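# Free jammed laminating pouch and lay it flat

## Task

Pull the stuck laminating pouch out of the laminator (its rollers are locked and only turn while the RELEASE key is being held down) and leave the pouch lying flat with all of it on the tabletop, none of it resting on or tucked beneath the laminator, and at a good distance from the laminator's power cord. The laminator has to finish standing upright with all of it on the table. At the end, open the grippers and pull the arms away; a result that only lasts because the robot is holding it does not count.

## Robot and tools

Robot: two six-joint arms, left_arm and right_arm, each ending in a two-finger parallel gripper. Shared scene frame: origin at the table centre, tabletop at z = +0.020 m, +z up. The arms face each other across the table. left_arm's base sits at (-0.127, +0.575, +0.097) m, quat_wxyz (+0.531, 0, 0, -0.848), on the +y side. right_arm's base is at (-0.141, -0.555, +0.116) m, quat_wxyz (+0.731, 0, 0, +0.682). The names left and right are just labels and do not refer to image sides.

Gripper axes: the fingers extend along the gripper's +x and close along its y. end_effector_position is the spot between the finger pads, about 3 to 4 cm short of the fingertips. Joint ranges (rad), base to hand: waist -3.054 to 3.054, shoulder 0.000 to 3.142, elbow 0.000 to 2.356, wrist pitch -1.571 to 1.571, wrist yaw -1.571 to 1.571, wrist roll -3.142 to 3.142. Load limits (N m): waist 16.8, shoulder 20.8, elbow 20.8, wrist pitch 5.49, wrist yaw 5.47, wrist roll 5.13. A carried object's weight adds to these.

Command row (used by both execute_actions and move): one flat list of 14 numbers, each in [-1, 1]. The first 7 are for left_arm: dx, dy, dz, rx, ry, rz, opening. The next 7 are the same for right_arm. Always send all 14, even if one arm stays still. dx..rz are an offset, not a pose. They are expressed in that gripper's own axes and measured from the gripper's pose at the start of the action. Scale: 1.0 equals 0.6 m for dx, dy and dz, and 180 degrees for the rotation. rx, ry and rz form a single rotation vector. opening is absolute, not an offset: +1 is fully open (0.088 m), and empty fingers touch at about -0.80, so lower values do nothing more. Going from fully open to closed needs at least about 0.5 s.

execute_actions(actions): actions is a list of actions. Each action is a table of up to 15 rows, and each row lasts one control step of 1/30 s. If a table has fewer than 15 rows, its last row repeats to fill the 15 steps. Every row is an offset from the pose at the start of that action, not from the row before it. For the first action in a call, the start is the last pose reported in a result. An empty list changes nothing and returns the current state and images. At each step the target is clipped to within 70 mm and 16 degrees of the measured pose. Far targets therefore take several actions, and after an action the arm only continues to its last clipped pose. If position and orientation cannot both be met, position wins.

move(target, speed, blocking): target is one 14-number row as described above. Its offsets are taken from the pose in the latest result that showed one. Each gripper follows a straight line toward its target, and both arms finish together in 0.5 to 10 s. Anything longer is cut off at 10 s before the target is reached. speed is in m/s, from 0.002 to 0.5, default 0.25. Rotation is capped at twice that value in rad/s. The opening is applied when the move starts. The path does not avoid obstacles or the other arm. The hand can lag, drift, or go faster than speed, mainly when the arm is almost fully stretched. A faster move or a target set deeper past a contact presses harder. The result adds a move: line with the outcome: done, off_target, moving, held or fault. It also lists limits: paced means the target was clipped, and held means a check blocked some steps (after which the arm may go much faster). It also gives each gripper's remaining distance. If only one arm is named, the other one finished. With blocking=false the result comes back after 0.5 s while motion continues. Before sending another move or execute_actions, call wait or stop.

wait(seconds): 0 to 10. The arms keep their last command. It returns early if a running move ends. stop(): brakes the current move, which needs room, more if the arm was fast. The fingers keep going. zoom_image(camera, region): camera is cam_head_left, cam_head_right, cam_left_wrist or cam_right_wrist. region is [x0, y0, x1, y1] in pixels from the top-left corner, at most 504 by 504. read_manual(section): only "licences", and it moves nothing. finished_scene(scene): ends the scene with the number you pass. It cannot be undone.

Results: a state line per arm gives gripper position (m), quat_wxyz and velocities (m/s, rad/s) in the scene frame. Printed positions can be off, more at long reach. Hand target lines show where each controller is now heading. A pose unreachable line means the clearance check changed or blocked that arm's command. grip_measured is the finger opening on the command scale, and the last Joint positions value is the opening in metres. Each arm has a fixed bias of up to about 1 mm. To hold something, keep commanding an opening clearly below grip_measured, since a lower value squeezes harder. Force is about 34 N per pad, and fast closing can hit harder. Joint torque readings include offsets, noise and friction. Images come from the four cameras, all 504x504, in the order listed above.

Practical notes: friction can leave a gripper short of its target or slightly tilted, and tiny moves may not happen at all. Check the pose after each move and correct it. To keep an arm still, send the offset back to its wanted pose in your first call and zeros afterwards, with the opening it should keep. The robot holds its last command while you think.

Avoid the following. Do not let the arms hit or push each other, and count each arm's mount as part of that arm. Do not knock anything off the table. Avoid drops, slips, slams and hard pushes. Overloading a joint causes a TORQUE FAULT, which freezes that arm for 10 s and skips the rest of the call. Holding loads heats the motors: a MOTOR HOT warning appears from 50 °C, and at 95 °C an OVER-TEMPERATURE FAULT holds the arm. If it does not cool within 30 to 60 s, the arm loses power and goes limp.

Each tool is called after "Request:" by a JSON object that holds its "api" and its "payload", one argument or row to a line.

## Session

Request:
{"api": "execute_actions", "payload": {
  "actions": []
}}

Scene clock: 0.00 s.
left_arm: end_effector_position=(+0.0490, +0.2042, +0.2632) grip_measured=+0.817 end_effector_quat_wxyz=(+0.180, +0.925, -0.270, -0.200) end_effector_velocity=(-0.000, +0.001, -0.001) end_effector_angular_velocity=(+0.002, +0.003, +0.006) | right_arm: end_effector_position=(-0.1432, -0.2561, +0.1246) grip_measured=+0.850 end_effector_quat_wxyz=(+0.627, -0.609, +0.054, +0.482) end_effector_velocity=(-0.000, +0.000, +0.001) end_effector_angular_velocity=(-0.004, +0.003, +0.006)
Joint positions: left_arm=[ 0.659  1.554  0.741  0.45  -0.696  2.428  0.079] | right_arm=[ 0.427  1.67   0.529  0.023  0.753 -0.279  0.081]
Joint velocities: left_arm=[-0.002 -0.002 -0.002 -0.007 -0.007 -0.007  0.   ] | right_arm=[-0.002 -0.007  0.002 -0.007 -0.007 -0.007 -0.   ]
Joint torques (N m, as the arm reports them, + toward a larger angle): no reading
Motor temperatures (°C, as the motors report them): left_arm=[18 20 20 20 20 18] | right_arm=[20 18 18 20 19 20]
Heat: left arm: hottest shoulder 20 °C (+0.0 °C/min); right arm: hottest waist 20 °C (+0.0 °C/min).
Hand target (left_arm): +0.049, +0.204, +0.263; +0.180, +0.925, -0.270, -0.200
Hand target (right_arm): -0.143, -0.256, +0.125; +0.627, -0.609, +0.054, +0.482

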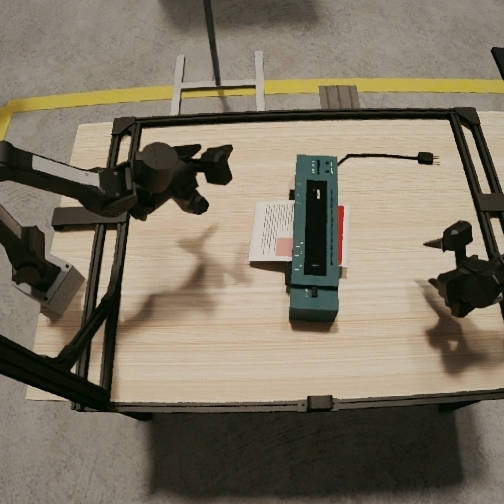

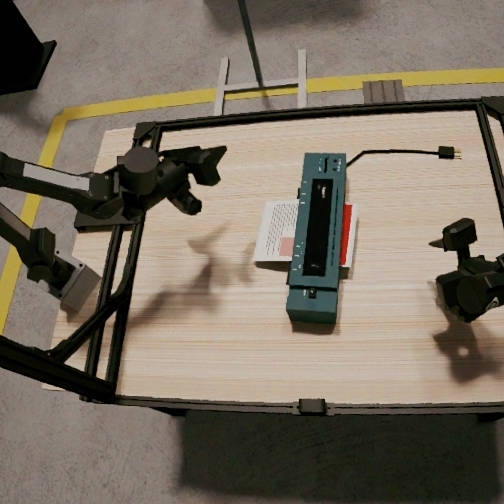

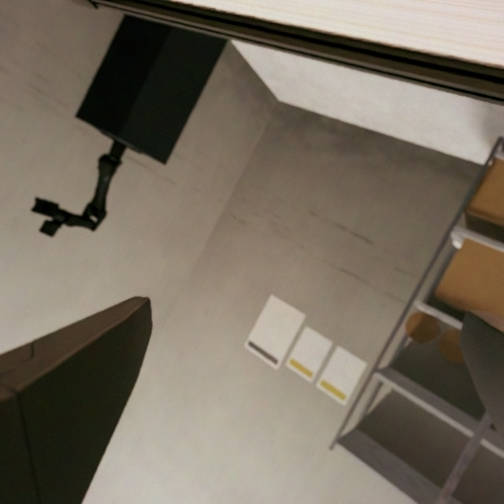

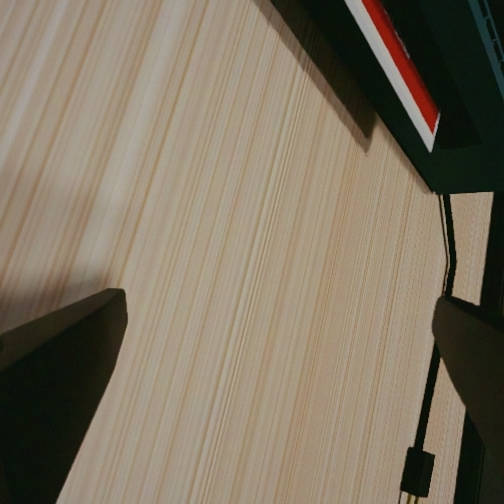

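Request:
{"api": "zoom_image", "payload": {
  "camera": "cam_head_left",
  "region": [230, 140, 410, 330]
}}

Region (230, 140, 410, 330) of cam_head_left's 504x504 image, scaled by 2.653, with more detail than that image has; it fills the left 477 columns of this view, and the rest is white.

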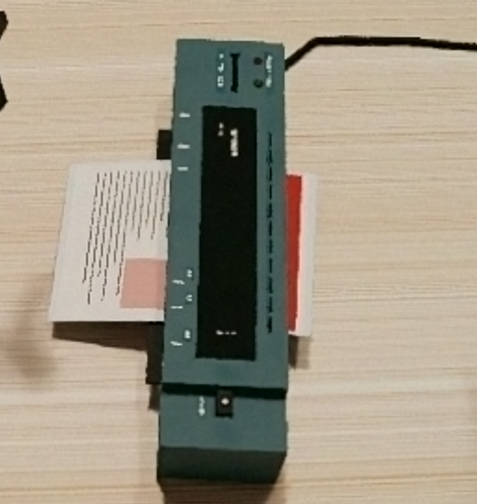

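Request:
{"api": "move", "payload": {
  "target": [0,0,0,-0.171,-0.3,0.007,0.8, 0,0,0,0.136,0.147,0.231,-1],
  "speed": 0.4
}}

Request:
{"api": "move", "payload": {
  "target": [0,0,0,0,0,0,0.8, -0.2,0,0.3,0,0,0,-1],
  "speed": 0.4
}}

Scene clock: 2.83 s.
left_arm: end_effector_position=(+0.0464, +0.2065, +0.2622) grip_measured=+0.800 end_effector_quat_wxyz=(+0.270, +0.654, -0.275, -0.652) end_effector_velocity=(+0.000, +0.003, -0.002) end_effector_angular_velocity=(+0.024, +0.001, +0.017) | right_arm: end_effector_position=(-0.1447, -0.2577, +0.1270) grip_measured=-0.783 end_effector_quat_wxyz=(+0.501, -0.500, +0.496, +0.503) end_effector_velocity=(-0.000, -0.002, +0.000) end_effector_angular_velocity=(-0.007, +0.007, +0.020)
Joint positions: left_arm=[ 1.039  1.578  1.159 -0.452  0.405  2.016  0.078] | right_arm=[ 0.083  1.8    1.013 -0.775  0.003  0.008  0.001]
Joint velocities: left_arm=[-0.002 -0.002  0.002 -0.022 -0.022 -0.007 -0.   ] | right_arm=[-0.002 -0.002 -0.002 -0.007 -0.007 -0.022 -0.   ]
Joint torques (N m, as the arm reports them, + toward a larger angle): left_arm=[ 0.27 -5.48  7.97  1.23  0.32 -0.18] | right_arm=[-0.33 -5.09  4.88  0.12 -0.12  0.11]
Motor temperatures (°C, as the motors report them): left_arm=[18 21 20 21 20 18] | right_arm=[20 19 19 20 19 20]
Heat: left arm: hottest shoulder 21 °C (+0.0 °C/min); right arm: hottest waist 20 °C (+0.0 °C/min).
Hand target (left_arm): +0.049, +0.205, +0.263; +0.273, +0.652, -0.274, -0.652
Hand target (right_arm): -0.144, -0.256, +0.125; +0.500, -0.499, +0.500, +0.500
Off the commanded pose (left_arm): 0.004 m, 1 deg.
Off the commanded pose (right_arm): 0.003 m, 1 deg.
move: done

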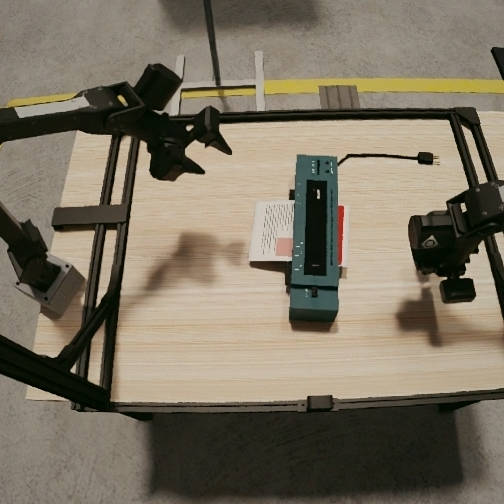

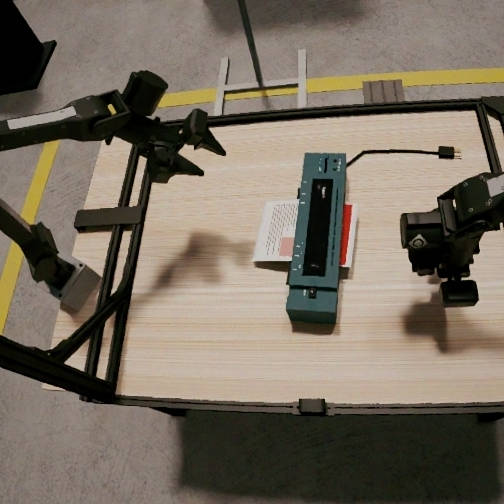

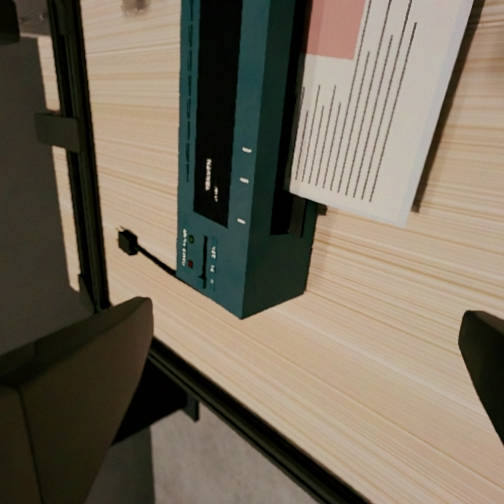

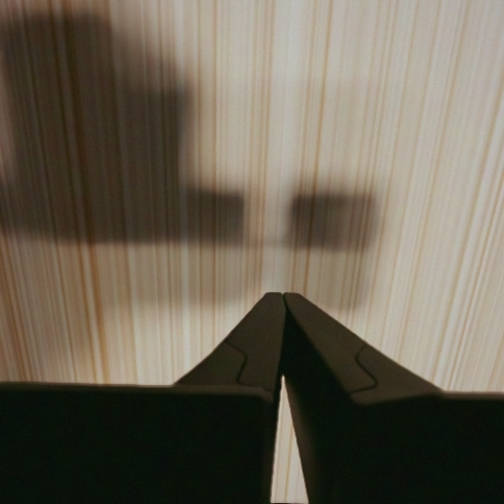

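Scene clock: 3.97 s.
left_arm: end_effector_position=(+0.0463, +0.2066, +0.2622) grip_measured=+0.800 end_effector_quat_wxyz=(+0.270, +0.653, -0.275, -0.652) end_effector_velocity=(+0.000, -0.001, +0.001) end_effector_angular_velocity=(-0.003, -0.004, +0.007) | right_arm: end_effector_position=(-0.1470, -0.0810, +0.2549) grip_measured=-0.783 end_effector_quat_wxyz=(+0.529, -0.470, +0.466, +0.531) end_effector_velocity=(+0.000, -0.000, -0.002) end_effector_angular_velocity=(-0.007, +0.004, +0.020)
Joint positions: left_arm=[ 1.039  1.578  1.159 -0.452  0.405  2.016  0.078] | right_arm=[ 0.083  2.333  2.338 -1.452  0.003  0.008  0.001]
Joint velocities: left_arm=[-0.002 -0.002 -0.002  0.007 -0.007 -0.007 -0.001] | right_arm=[-0.002  0.007  0.007 -0.007 -0.007 -0.022 -0.   ]
Joint torques (N m, as the arm reports them, + toward a larger angle): left_arm=[-0.02 -6.76  6.37  1.42  0.27  0.01] | right_arm=[-0.09 -8.98  5.68  0.27  0.01 -0.04]
Motor temperatures (°C, as the motors report them): left_arm=[18 21 21 21 20 18] | right_arm=[20 19 19 20 19 20]
Heat: left arm: hottest shoulder 21 °C (+0.0 °C/min); right arm: hottest waist 20 °C (+0.0 °C/min).
Hand target (left_arm): +0.046, +0.207, +0.262; +0.270, +0.653, -0.275, -0.652
Hand target (right_arm): -0.147, -0.079, +0.249; +0.527, -0.473, +0.469, +0.528
Off the commanded pose (left_arm): 0.000 m, 0 deg.
Off the commanded pose (right_arm): 0.007 m, 7 deg.
joint sent to its limit (right arm) — the command would take joint 3 (elbow) past its upper limit, so that joint was sent only as far as its limit.
move: off_target (right_arm)

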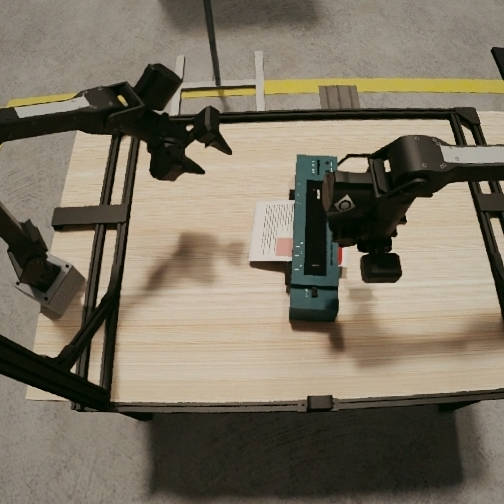

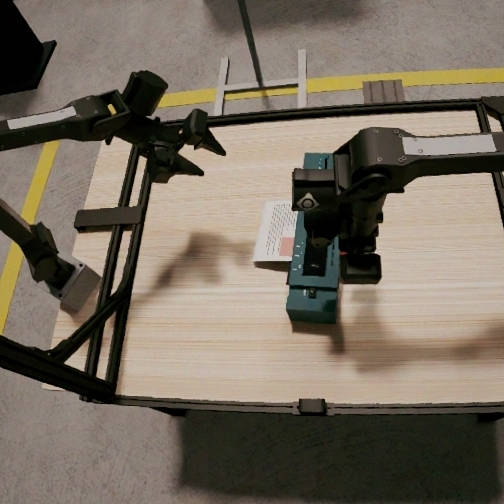

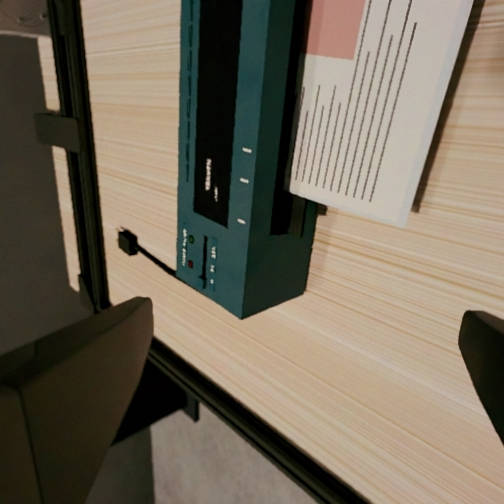

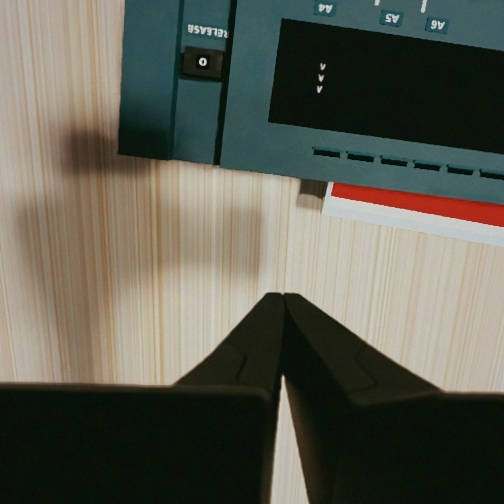

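Request:
{"api": "move", "payload": {
  "target": [0.14,-0.195,0.16,0,0,0,0.0, 0.173,0.072,0.115,0,-0.155,0,-1],
  "speed": 0.3
}}

Scene clock: 5.53 s.
left_arm: end_effector_position=(-0.0473, +0.2253, +0.1254) grip_measured=+0.000 end_effector_quat_wxyz=(+0.273, +0.654, -0.282, -0.647) end_effector_velocity=(-0.002, +0.001, -0.001) end_effector_angular_velocity=(+0.005, +0.023, +0.008) | right_arm: end_effector_position=(-0.1904, +0.0038, +0.1737) grip_measured=-0.783 end_effector_quat_wxyz=(+0.628, -0.319, +0.317, +0.635) end_effector_velocity=(-0.002, -0.002, +0.002) end_effector_angular_velocity=(-0.003, +0.001, +0.013)
Joint positions: left_arm=[0.771 1.633 0.56  0.283 0.225 1.81  0.039] | right_arm=[ 0.171  2.269  1.738 -0.404  0.053  0.075  0.001]
Joint velocities: left_arm=[-0.002 -0.002 -0.002 -0.007  0.007 -0.022 -0.   ] | right_arm=[ 0.002 -0.007 -0.002 -0.007 -0.007 -0.007 -0.   ]
Joint torques (N m, as the arm reports them, + toward a larger angle): left_arm=[-0.21 -4.55  3.73  1.72  0.04 -0.25] | right_arm=[ 0.12 -9.61  4.17  1.14  0.17  0.12]
Motor temperatures (°C, as the motors report them): left_arm=[18 21 21 21 20 18] | right_arm=[20 20 19 20 19 20]
Heat: left arm: hottest shoulder 21 °C (+10.8 °C/min); right arm: hottest waist 20 °C (+0.0 °C/min).
Hand target (left_arm): -0.049, +0.229, +0.120; +0.270, +0.654, -0.275, -0.651
Hand target (right_arm): -0.190, -0.000, +0.161; +0.626, -0.328, +0.325, +0.629
Off the commanded pose (left_arm): 0.008 m, 1 deg.
Off the commanded pose (right_arm): 0.014 m, 2 deg.
move: off_target (right_arm)

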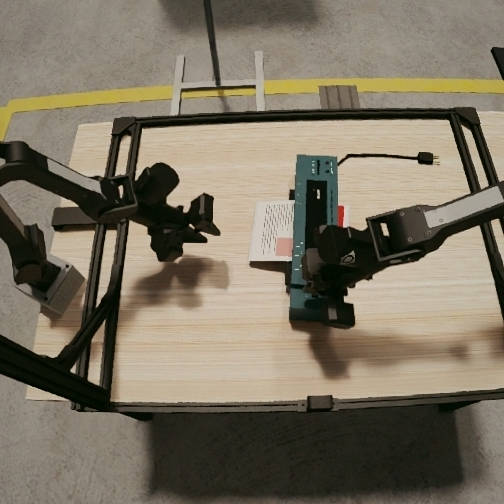

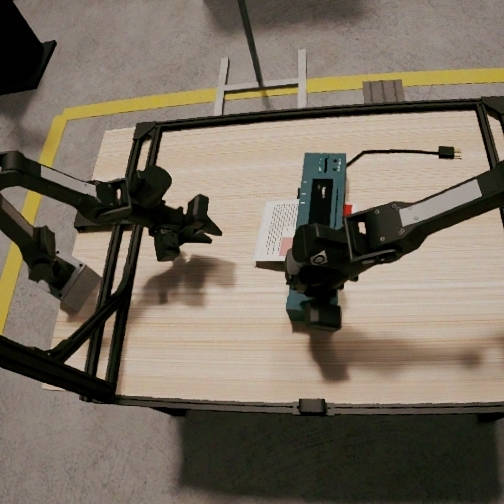

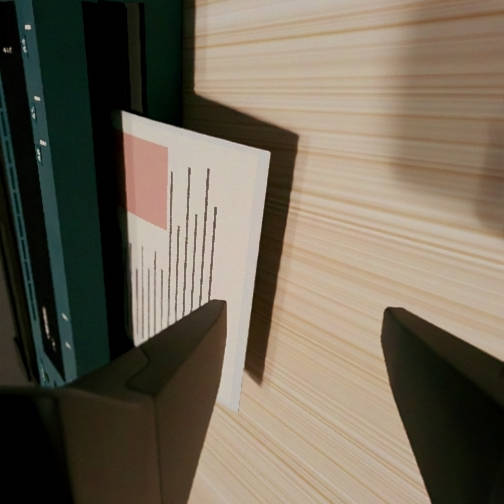

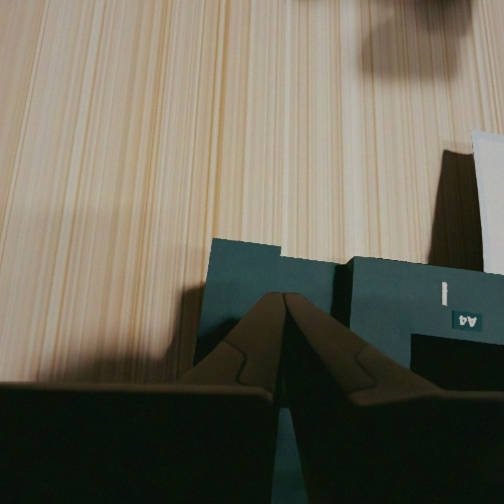

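Request:
{"api": "move", "payload": {
  "target": [0.08,0.015,0,0,0,0,0.0, 0,-0.02,-0.07,0,0,0,-1],
  "speed": 0.15
}}

Scene clock: 6.73 s.
left_arm: end_effector_position=(-0.0474, +0.1872, +0.0995) grip_measured=+0.000 end_effector_quat_wxyz=(+0.271, +0.654, -0.282, -0.647) end_effector_velocity=(-0.003, +0.003, -0.004) end_effector_angular_velocity=(+0.015, +0.004, -0.013) | right_arm: end_effector_position=(-0.1790, -0.0275, +0.1458) grip_measured=-0.783 end_effector_quat_wxyz=(+0.629, -0.320, +0.318, +0.634) end_effector_velocity=(-0.002, -0.006, -0.004) end_effector_angular_velocity=(-0.028, +0.011, +0.016)
Joint positions: left_arm=[0.73  1.85  0.674 0.39  0.197 1.784 0.039] | right_arm=[ 0.154  2.193  1.49  -0.235  0.046  0.062  0.001]
Joint velocities: left_arm=[-0.002  0.002 -0.007 -0.007  0.007  0.007 -0.   ] | right_arm=[-0.002 -0.002 -0.007 -0.022 -0.022 -0.007 -0.   ]
Joint torques (N m, as the arm reports them, + toward a larger angle): left_arm=[-0.22 -5.5   5.58  1.71  0.01 -0.22] | right_arm=[ -0.23 -11.91   3.99   1.12  -0.11  -0.09]
Motor temperatures (°C, as the motors report them): left_arm=[18 21 21 21 20 18] | right_arm=[20 21 19 20 19 20]
Heat: left arm: hottest shoulder 21 °C (+8.9 °C/min); right arm: hottest shoulder 21 °C (+8.9 °C/min).
Hand target (left_arm): -0.047, +0.184, +0.099; +0.273, +0.654, -0.282, -0.647
Hand target (right_arm): -0.178, -0.030, +0.149; +0.628, -0.319, +0.317, +0.635
Off the commanded pose (left_arm): 0.003 m, 0 deg.
Off the commanded pose (right_arm): 0.004 m, 0 deg.
move: done

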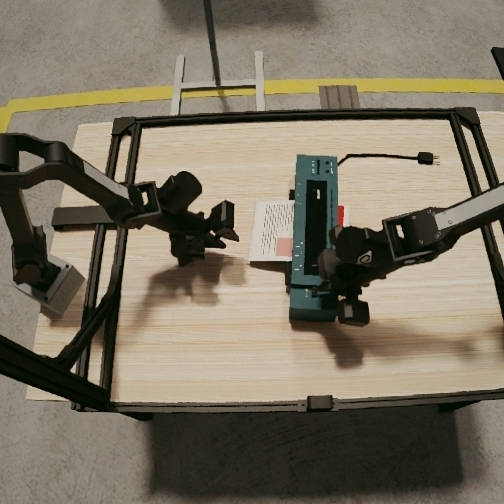

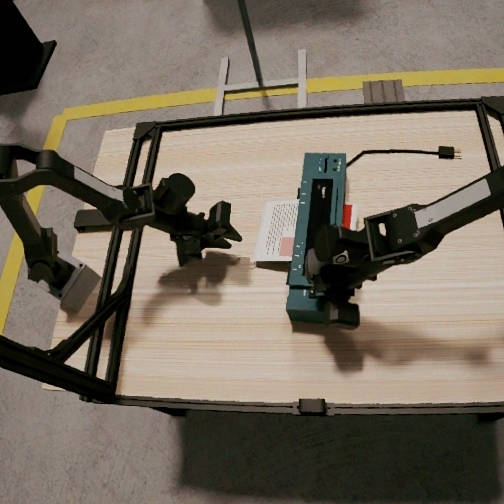

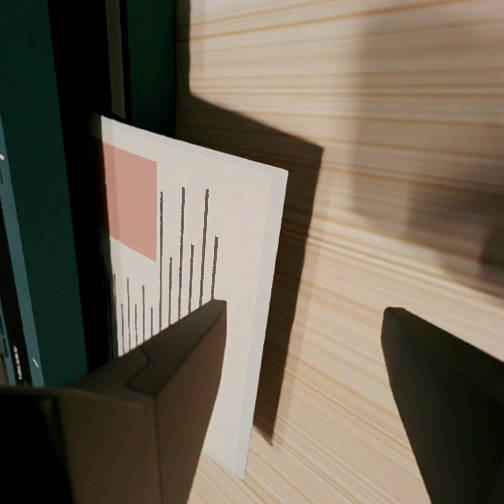

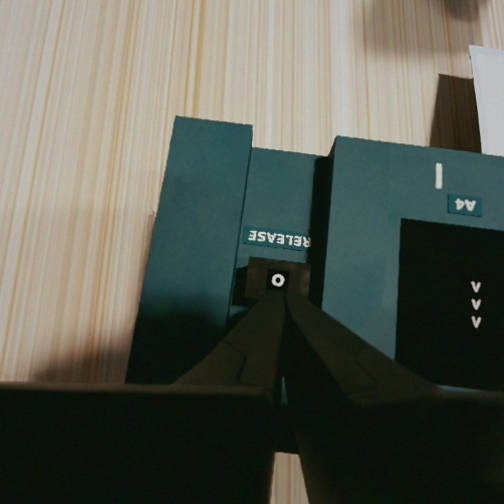

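Request:
{"api": "move", "payload": {
  "target": [0.045,0.035,0,0,0,0,0.0, 0.036,0,-0.012,0,0,0,-1],
  "speed": 0.08
}}

Scene clock: 7.67 s.
left_arm: end_effector_position=(-0.0473, +0.1557, +0.0977) grip_measured=+0.000 end_effector_quat_wxyz=(+0.271, +0.654, -0.285, -0.646) end_effector_velocity=(-0.002, +0.001, -0.003) end_effector_angular_velocity=(+0.010, +0.024, +0.008) | right_arm: end_effector_position=(-0.1795, -0.0224, +0.1349) grip_measured=-0.783 end_effector_quat_wxyz=(+0.631, -0.316, +0.314, +0.636) end_effector_velocity=(+0.001, -0.004, -0.005) end_effector_angular_velocity=(-0.018, +0.009, -0.004)
Joint positions: left_arm=[0.704 1.941 0.8   0.363 0.179 1.768 0.039] | right_arm=[ 0.154  2.225  1.49  -0.19   0.046  0.062  0.001]
Joint velocities: left_arm=[-0.002  0.007  0.002 -0.007  0.007 -0.022 -0.   ] | right_arm=[-0.002  0.002 -0.007 -0.007 -0.007  0.007 -0.   ]
Joint torques (N m, as the arm reports them, + toward a larger angle): left_arm=[-0.18 -6.3   5.73  1.38  0.03 -0.22] | right_arm=[-0.11 -7.5   5.92  1.52  0.   -0.02]
Motor temperatures (°C, as the motors report them): left_arm=[18 21 21 21 20 18] | right_arm=[20 21 19 20 19 20]
Heat: left arm: hottest shoulder 21 °C (+7.8 °C/min); right arm: hottest shoulder 21 °C (+7.8 °C/min).
Hand target (left_arm): -0.047, +0.153, +0.096; +0.271, +0.654, -0.282, -0.647
Hand target (right_arm): -0.179, -0.021, +0.124; +0.629, -0.320, +0.318, +0.633
Off the commanded pose (left_arm): 0.003 m, 0 deg.
Off the commanded pose (right_arm): 0.011 m, 1 deg.
move: off_target (right_arm)

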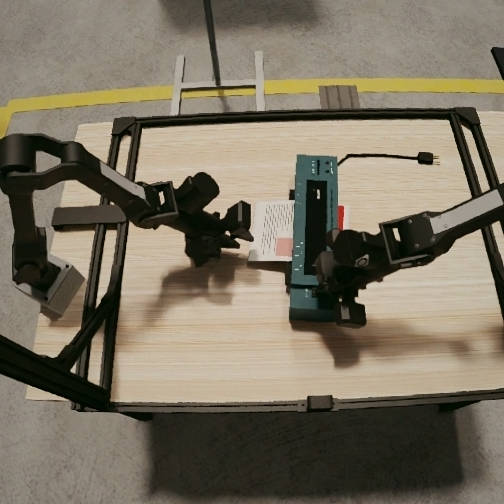

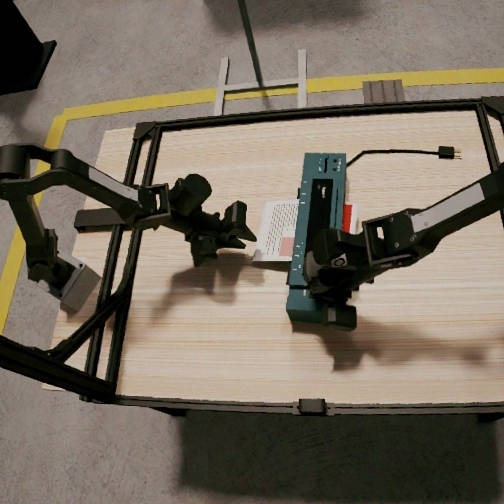

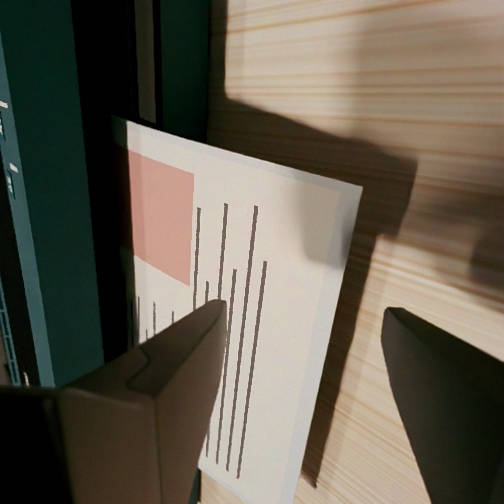

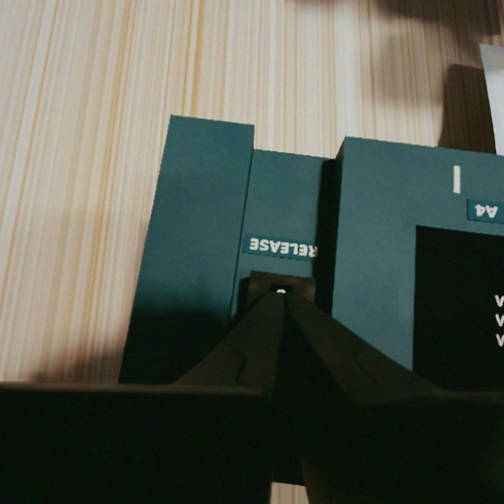

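Request:
{"api": "move", "payload": {
  "target": [0.05,0,-0.035,0,0,0,0.0, 0.045,0,-0.022,0,0,0,-1],
  "speed": 0.06
}}

Scene clock: 8.77 s.
left_arm: end_effector_position=(-0.0278, +0.1361, +0.0788) grip_measured=+0.000 end_effector_quat_wxyz=(+0.272, +0.654, -0.283, -0.647) end_effector_velocity=(+0.000, -0.001, +0.001) end_effector_angular_velocity=(+0.009, -0.008, -0.002) | right_arm: end_effector_position=(-0.1803, -0.0130, +0.1255) grip_measured=-0.783 end_effector_quat_wxyz=(+0.636, -0.303, +0.303, +0.642) end_effector_velocity=(-0.002, -0.002, -0.003) end_effector_angular_velocity=(-0.012, -0.009, +0.024)
Joint positions: left_arm=[0.744 2.068 0.898 0.384 0.206 1.794 0.039] | right_arm=[ 0.154  2.262  1.49  -0.116  0.046  0.062  0.001]
Joint velocities: left_arm=[-0.002 -0.002  0.012 -0.022 -0.007  0.007  0.   ] | right_arm=[ 0.002  0.002 -0.002 -0.007 -0.007 -0.022 -0.   ]
Joint torques (N m, as the arm reports them, + toward a larger angle): left_arm=[ 0.3  -7.07  5.42  1.67  0.3   0.22] | right_arm=[-0.1  -7.01  4.72  1.23  0.01 -0.02]
Motor temperatures (°C, as the motors report them): left_arm=[18 22 21 22 20 18] | right_arm=[20 21 19 20 19 20]
Heat: left arm: hottest shoulder 22 °C (+13.7 °C/min); right arm: hottest shoulder 21 °C (+6.8 °C/min).
Hand target (left_arm): -0.026, +0.134, +0.077; +0.271, +0.654, -0.285, -0.647
Hand target (right_arm): -0.179, -0.017, +0.106; +0.631, -0.316, +0.314, +0.636
Off the commanded pose (left_arm): 0.003 m, 0 deg.
Off the commanded pose (right_arm): 0.020 m, 2 deg.
move: off_target (right_arm)

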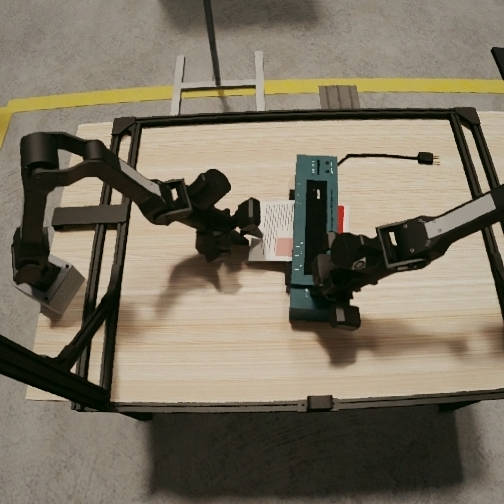

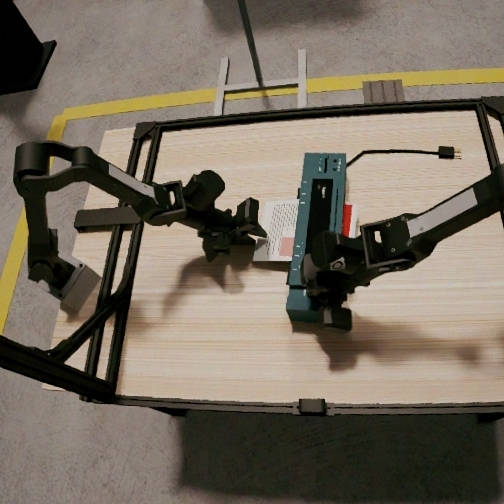

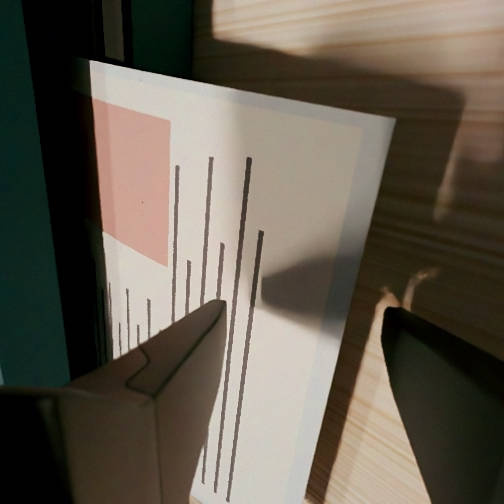

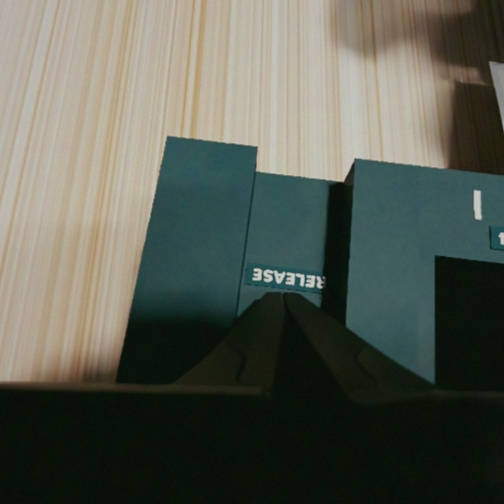

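Request:
{"api": "move", "payload": {
  "target": [0.02,0,0,0,0,0,0.0, 0.02,0,-0.029,0,0.01,0,-1],
  "speed": 0.05
}}

Request:
{"api": "move", "payload": {
  "target": [0,-0.01,0,0,0,0,-1, 0.026,0,-0.02,0,0,0,-1],
  "speed": 0.05
}}

Request:
{"api": "move", "payload": {
  "target": [-0.035,-0.035,0,0,0,0,-1, 0.026,0,-0.02,0,0,0,-1],
  "speed": 0.04
}}

Scene clock: 9.77 s.
left_arm: end_effector_position=(-0.0275, +0.1301, +0.0724) grip_measured=+0.000 end_effector_quat_wxyz=(+0.271, +0.654, -0.284, -0.647) end_effector_velocity=(-0.001, +0.003, -0.005) end_effector_angular_velocity=(+0.032, -0.001, -0.002) | right_arm: end_effector_position=(-0.1804, -0.0116, +0.1261) grip_measured=-0.783 end_effector_quat_wxyz=(+0.637, -0.299, +0.300, +0.644) end_effector_velocity=(-0.002, +0.001, +0.004) end_effector_angular_velocity=(+0.011, +0.023, +0.006)
Joint positions: left_arm=[0.74  2.104 0.922 0.397 0.204 1.794 0.039] | right_arm=[ 0.154  2.262  1.485 -0.098  0.046  0.062  0.001]
Joint velocities: left_arm=[-0.002  0.002  0.007 -0.037 -0.007  0.007 -0.   ] | right_arm=[-0.002 -0.007 -0.002  0.007 -0.022  0.007 -0.   ]
Joint torques (N m, as the arm reports them, + toward a larger angle): left_arm=[-0.26 -7.05  5.61  1.66  0.03 -0.24] | right_arm=[ 0.03 -7.86  3.5   1.17 -0.02  0.08]
Motor temperatures (°C, as the motors report them): left_arm=[18 22 21 22 20 18] | right_arm=[20 22 19 20 19 20]
Heat: left arm: hottest shoulder 22 °C (+12.3 °C/min); right arm: hottest shoulder 22 °C (+12.3 °C/min).
Hand target (left_arm): -0.028, +0.127, +0.071; +0.272, +0.654, -0.283, -0.647
Hand target (right_arm): -0.180, -0.019, +0.106; +0.631, -0.313, +0.313, +0.637
Off the commanded pose (left_arm): 0.003 m, 0 deg.
Off the commanded pose (right_arm): 0.022 m, 2 deg.
move: off_target (right_arm)

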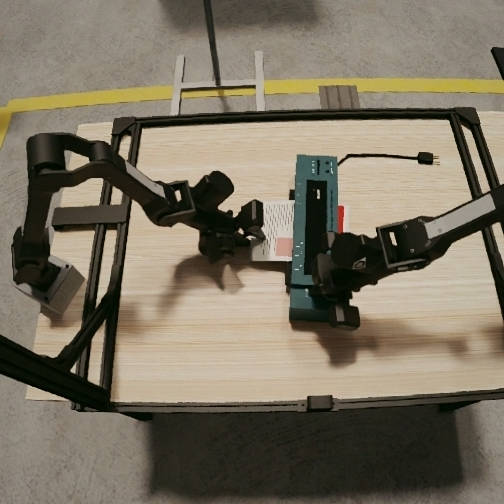

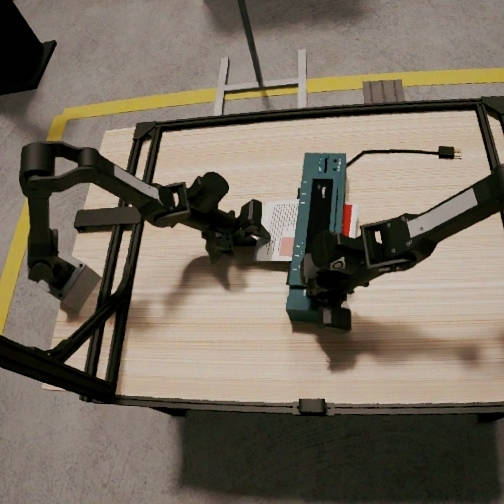

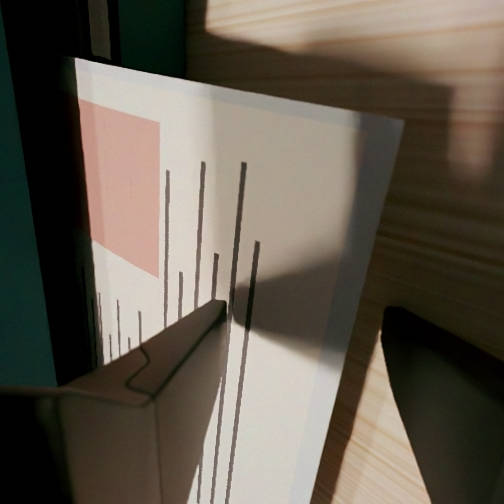

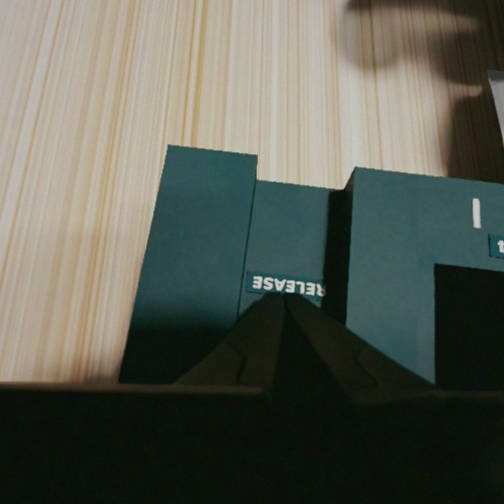

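Scene clock: 10.47 s.
left_arm: end_effector_position=(-0.0285, +0.1290, +0.0738) grip_measured=-0.798 end_effector_quat_wxyz=(+0.271, +0.653, -0.294, -0.643) end_effector_velocity=(+0.001, +0.003, -0.003) end_effector_angular_velocity=(+0.016, -0.006, +0.018) | right_arm: end_effector_position=(-0.1810, -0.0038, +0.1269) grip_measured=-0.783 end_effector_quat_wxyz=(+0.643, -0.284, +0.287, +0.651) end_effector_velocity=(-0.002, -0.002, -0.003) end_effector_angular_velocity=(-0.013, +0.000, +0.029)
Joint positions: left_arm=[0.739 2.104 0.914 0.42  0.208 1.805 0.   ] | right_arm=[ 0.154  2.275  1.484 -0.041  0.046  0.062  0.001]
Joint velocities: left_arm=[-0.002 -0.002 -0.007 -0.007 -0.022 -0.007  0.   ] | right_arm=[-0.002  0.002 -0.002 -0.007 -0.022 -0.022 -0.   ]
Joint torques (N m, as the arm reports them, + toward a larger angle): left_arm=[ 0.46 -7.93  3.28  1.58  0.08 -0.35] | right_arm=[-0.02 -8.17  3.64  1.15  0.03  0.01]
Motor temperatures (°C, as the motors report them): left_arm=[18 22 21 22 20 18] | right_arm=[20 22 19 20 19 20]
Heat: left arm: hottest shoulder 22 °C (+11.5 °C/min); right arm: hottest shoulder 22 °C (+11.5 °C/min).
Hand target (left_arm): -0.028, +0.134, +0.068; +0.271, +0.654, -0.284, -0.647
Hand target (right_arm): -0.180, -0.011, +0.107; +0.637, -0.299, +0.300, +0.644
Off the commanded pose (left_arm): 0.008 m, 1 deg.
Off the commanded pose (right_arm): 0.022 m, 2 deg.
move: off_target (right_arm)

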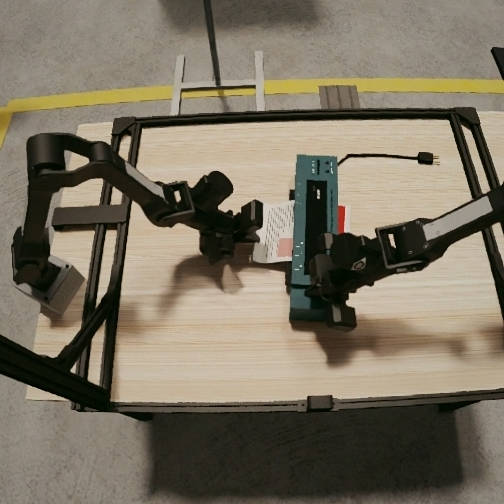

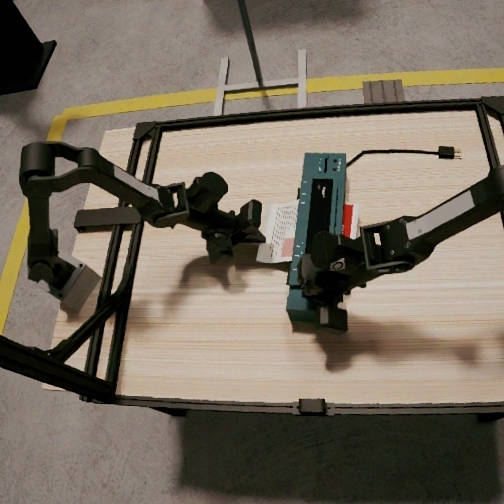

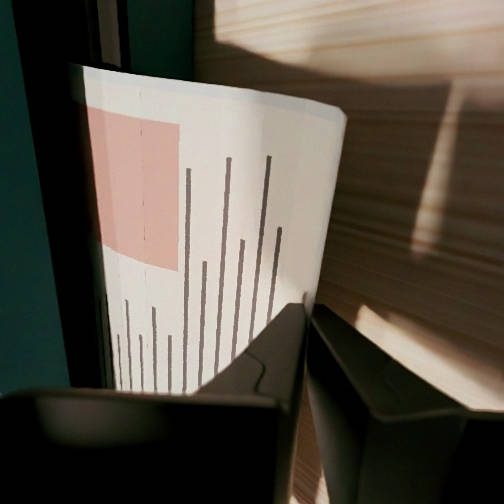

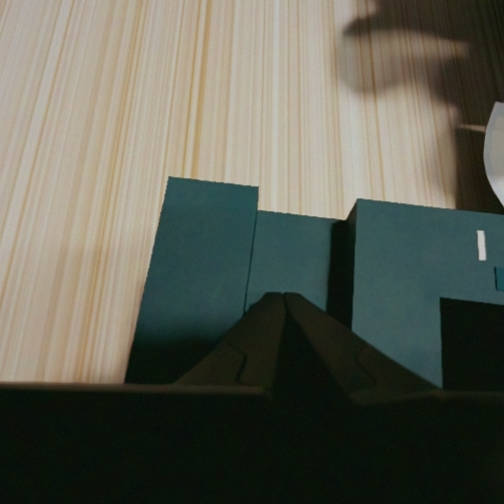

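Scene clock: 11.47 s.
left_arm: end_effector_position=(-0.0287, +0.1404, +0.0890) grip_measured=-0.805 end_effector_quat_wxyz=(+0.283, +0.648, -0.322, -0.630) end_effector_velocity=(-0.001, +0.002, -0.001) end_effector_angular_velocity=(+0.011, -0.006, +0.014) | right_arm: end_effector_position=(-0.1802, +0.0029, +0.1246) grip_measured=-0.783 end_effector_quat_wxyz=(+0.649, -0.273, +0.276, +0.654) end_effector_velocity=(+0.001, +0.001, +0.004) end_effector_angular_velocity=(+0.011, +0.012, +0.013)
Joint positions: left_arm=[0.753 2.038 0.829 0.499 0.233 1.826 0.   ] | right_arm=[0.153 2.294 1.484 0.012 0.051 0.061 0.001]
Joint velocities: left_arm=[-0.007 -0.007 -0.007 -0.007 -0.022 -0.007  0.   ] | right_arm=[-0.007 -0.007 -0.002  0.007 -0.022 -0.007 -0.   ]
Joint torques (N m, as the arm reports them, + toward a larger angle): left_arm=[ 0.99 -7.85  0.03  0.06 -0.03 -0.15] | right_arm=[ 0.07 -8.33  4.12  1.25 -0.11  0.05]
Motor temperatures (°C, as the motors report them): left_arm=[18 23 21 22 20 18] | right_arm=[20 22 19 20 19 20]
Heat: left arm: hottest shoulder 23 °C (+15.7 °C/min); right arm: hottest shoulder 22 °C (+10.5 °C/min).
Hand target (left_arm): -0.028, +0.158, +0.073; +0.271, +0.653, -0.294, -0.643
Hand target (right_arm): -0.181, -0.003, +0.108; +0.643, -0.284, +0.287, +0.650
Off the commanded pose (left_arm): 0.025 m, 4 deg.
Off the commanded pose (right_arm): 0.018 m, 2 deg.
move: off_target (left_arm, right_arm)

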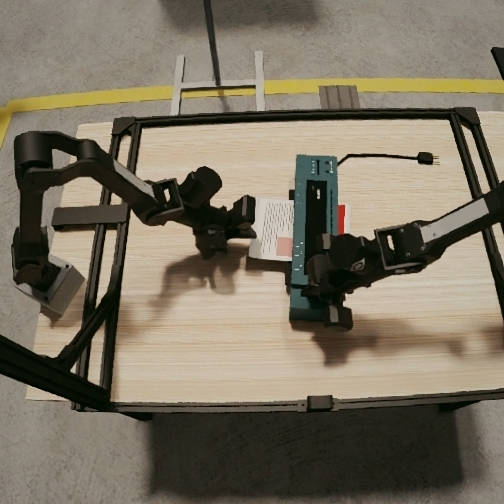

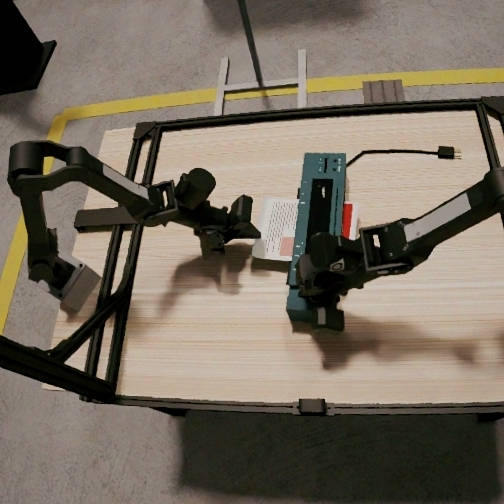

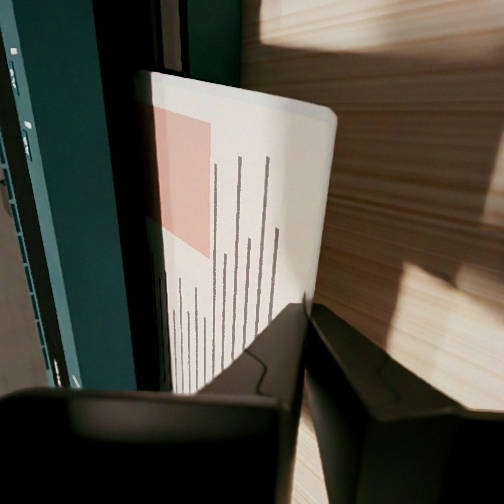

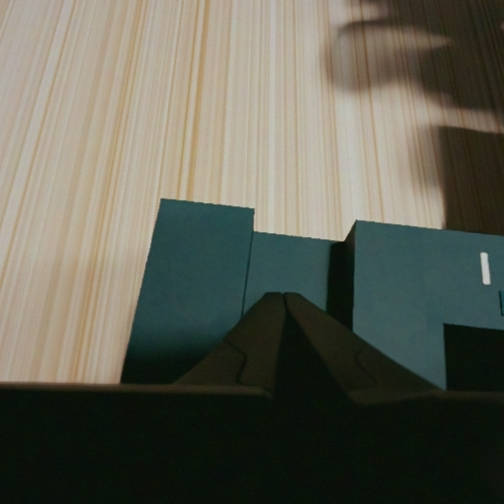

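Request:
{"api": "move", "payload": {
  "target": [0.01,0.005,0,0,0,0,-1, -0.05,0,0.014,0,0.178,0,-1],
  "speed": 0.15
}}

Scene clock: 13.87 s.
left_arm: end_effector_position=(-0.0284, +0.1373, +0.0884) grip_measured=-0.806 end_effector_quat_wxyz=(+0.281, +0.650, -0.322, -0.629) end_effector_velocity=(-0.003, +0.001, -0.001) end_effector_angular_velocity=(+0.006, +0.012, -0.003) | right_arm: end_effector_position=(-0.1815, -0.0124, +0.1613) grip_measured=-0.783 end_effector_quat_wxyz=(+0.554, -0.436, +0.435, +0.560) end_effector_velocity=(+0.000, -0.000, -0.002) end_effector_angular_velocity=(-0.008, +0.005, +0.006)
Joint positions: left_arm=[0.75  2.047 0.843 0.493 0.227 1.829 0.   ] | right_arm=[ 0.147  2.551  2.338 -1.115  0.013  0.068  0.001]
Joint velocities: left_arm=[-0.002 -0.002 -0.002 -0.007  0.007 -0.007  0.   ] | right_arm=[-0.002  0.007  0.007 -0.007 -0.007 -0.007 -0.   ]
Joint torques (N m, as the arm reports them, + toward a larger angle): left_arm=[-0.26 -6.92  5.81  1.63  0.2  -0.28] | right_arm=[ -0.33 -10.09   5.97   0.47  -0.14   0.1 ]
Motor temperatures (°C, as the motors report them): left_arm=[18 23 21 22 20 18] | right_arm=[20 23 20 21 19 20]
Heat: left arm: hottest shoulder 23 °C (+13.0 °C/min); right arm: hottest shoulder 23 °C (+13.0 °C/min).
Hand target (left_arm): -0.029, +0.134, +0.088; +0.283, +0.648, -0.322, -0.630
Hand target (right_arm): -0.180, -0.012, +0.152; +0.551, -0.439, +0.441, +0.556
Off the commanded pose (left_arm): 0.004 m, 0 deg.
Off the commanded pose (right_arm): 0.009 m, 2 deg.
joint sent to its limit (right arm) — the command would take joint 3 (elbow) past its upper limit, so that joint was sent only as far as its limit.
move: off_target (right_arm)

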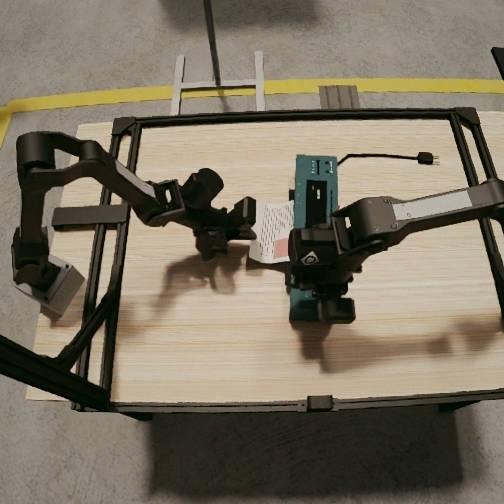

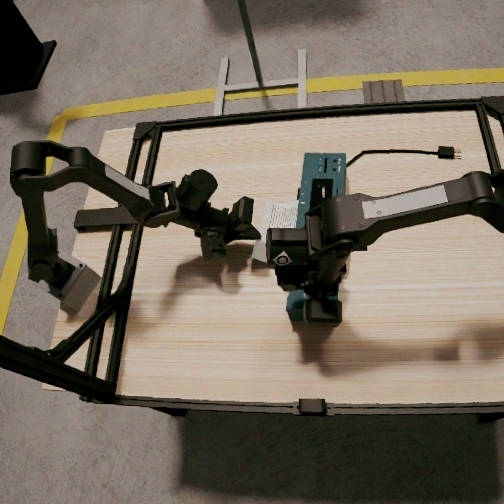

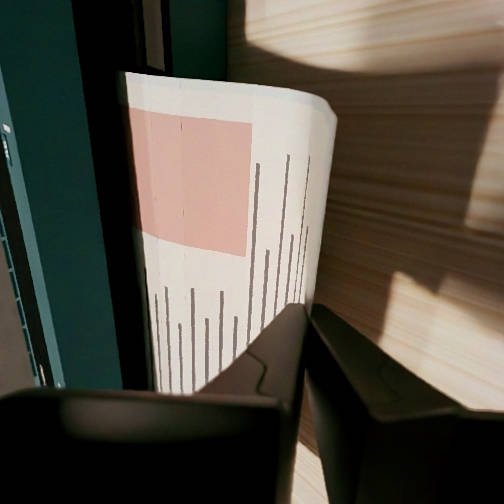

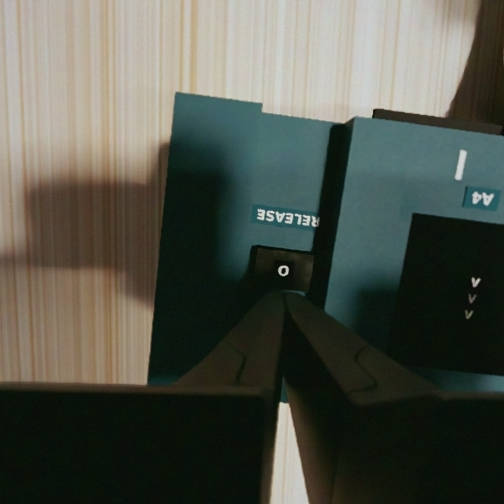

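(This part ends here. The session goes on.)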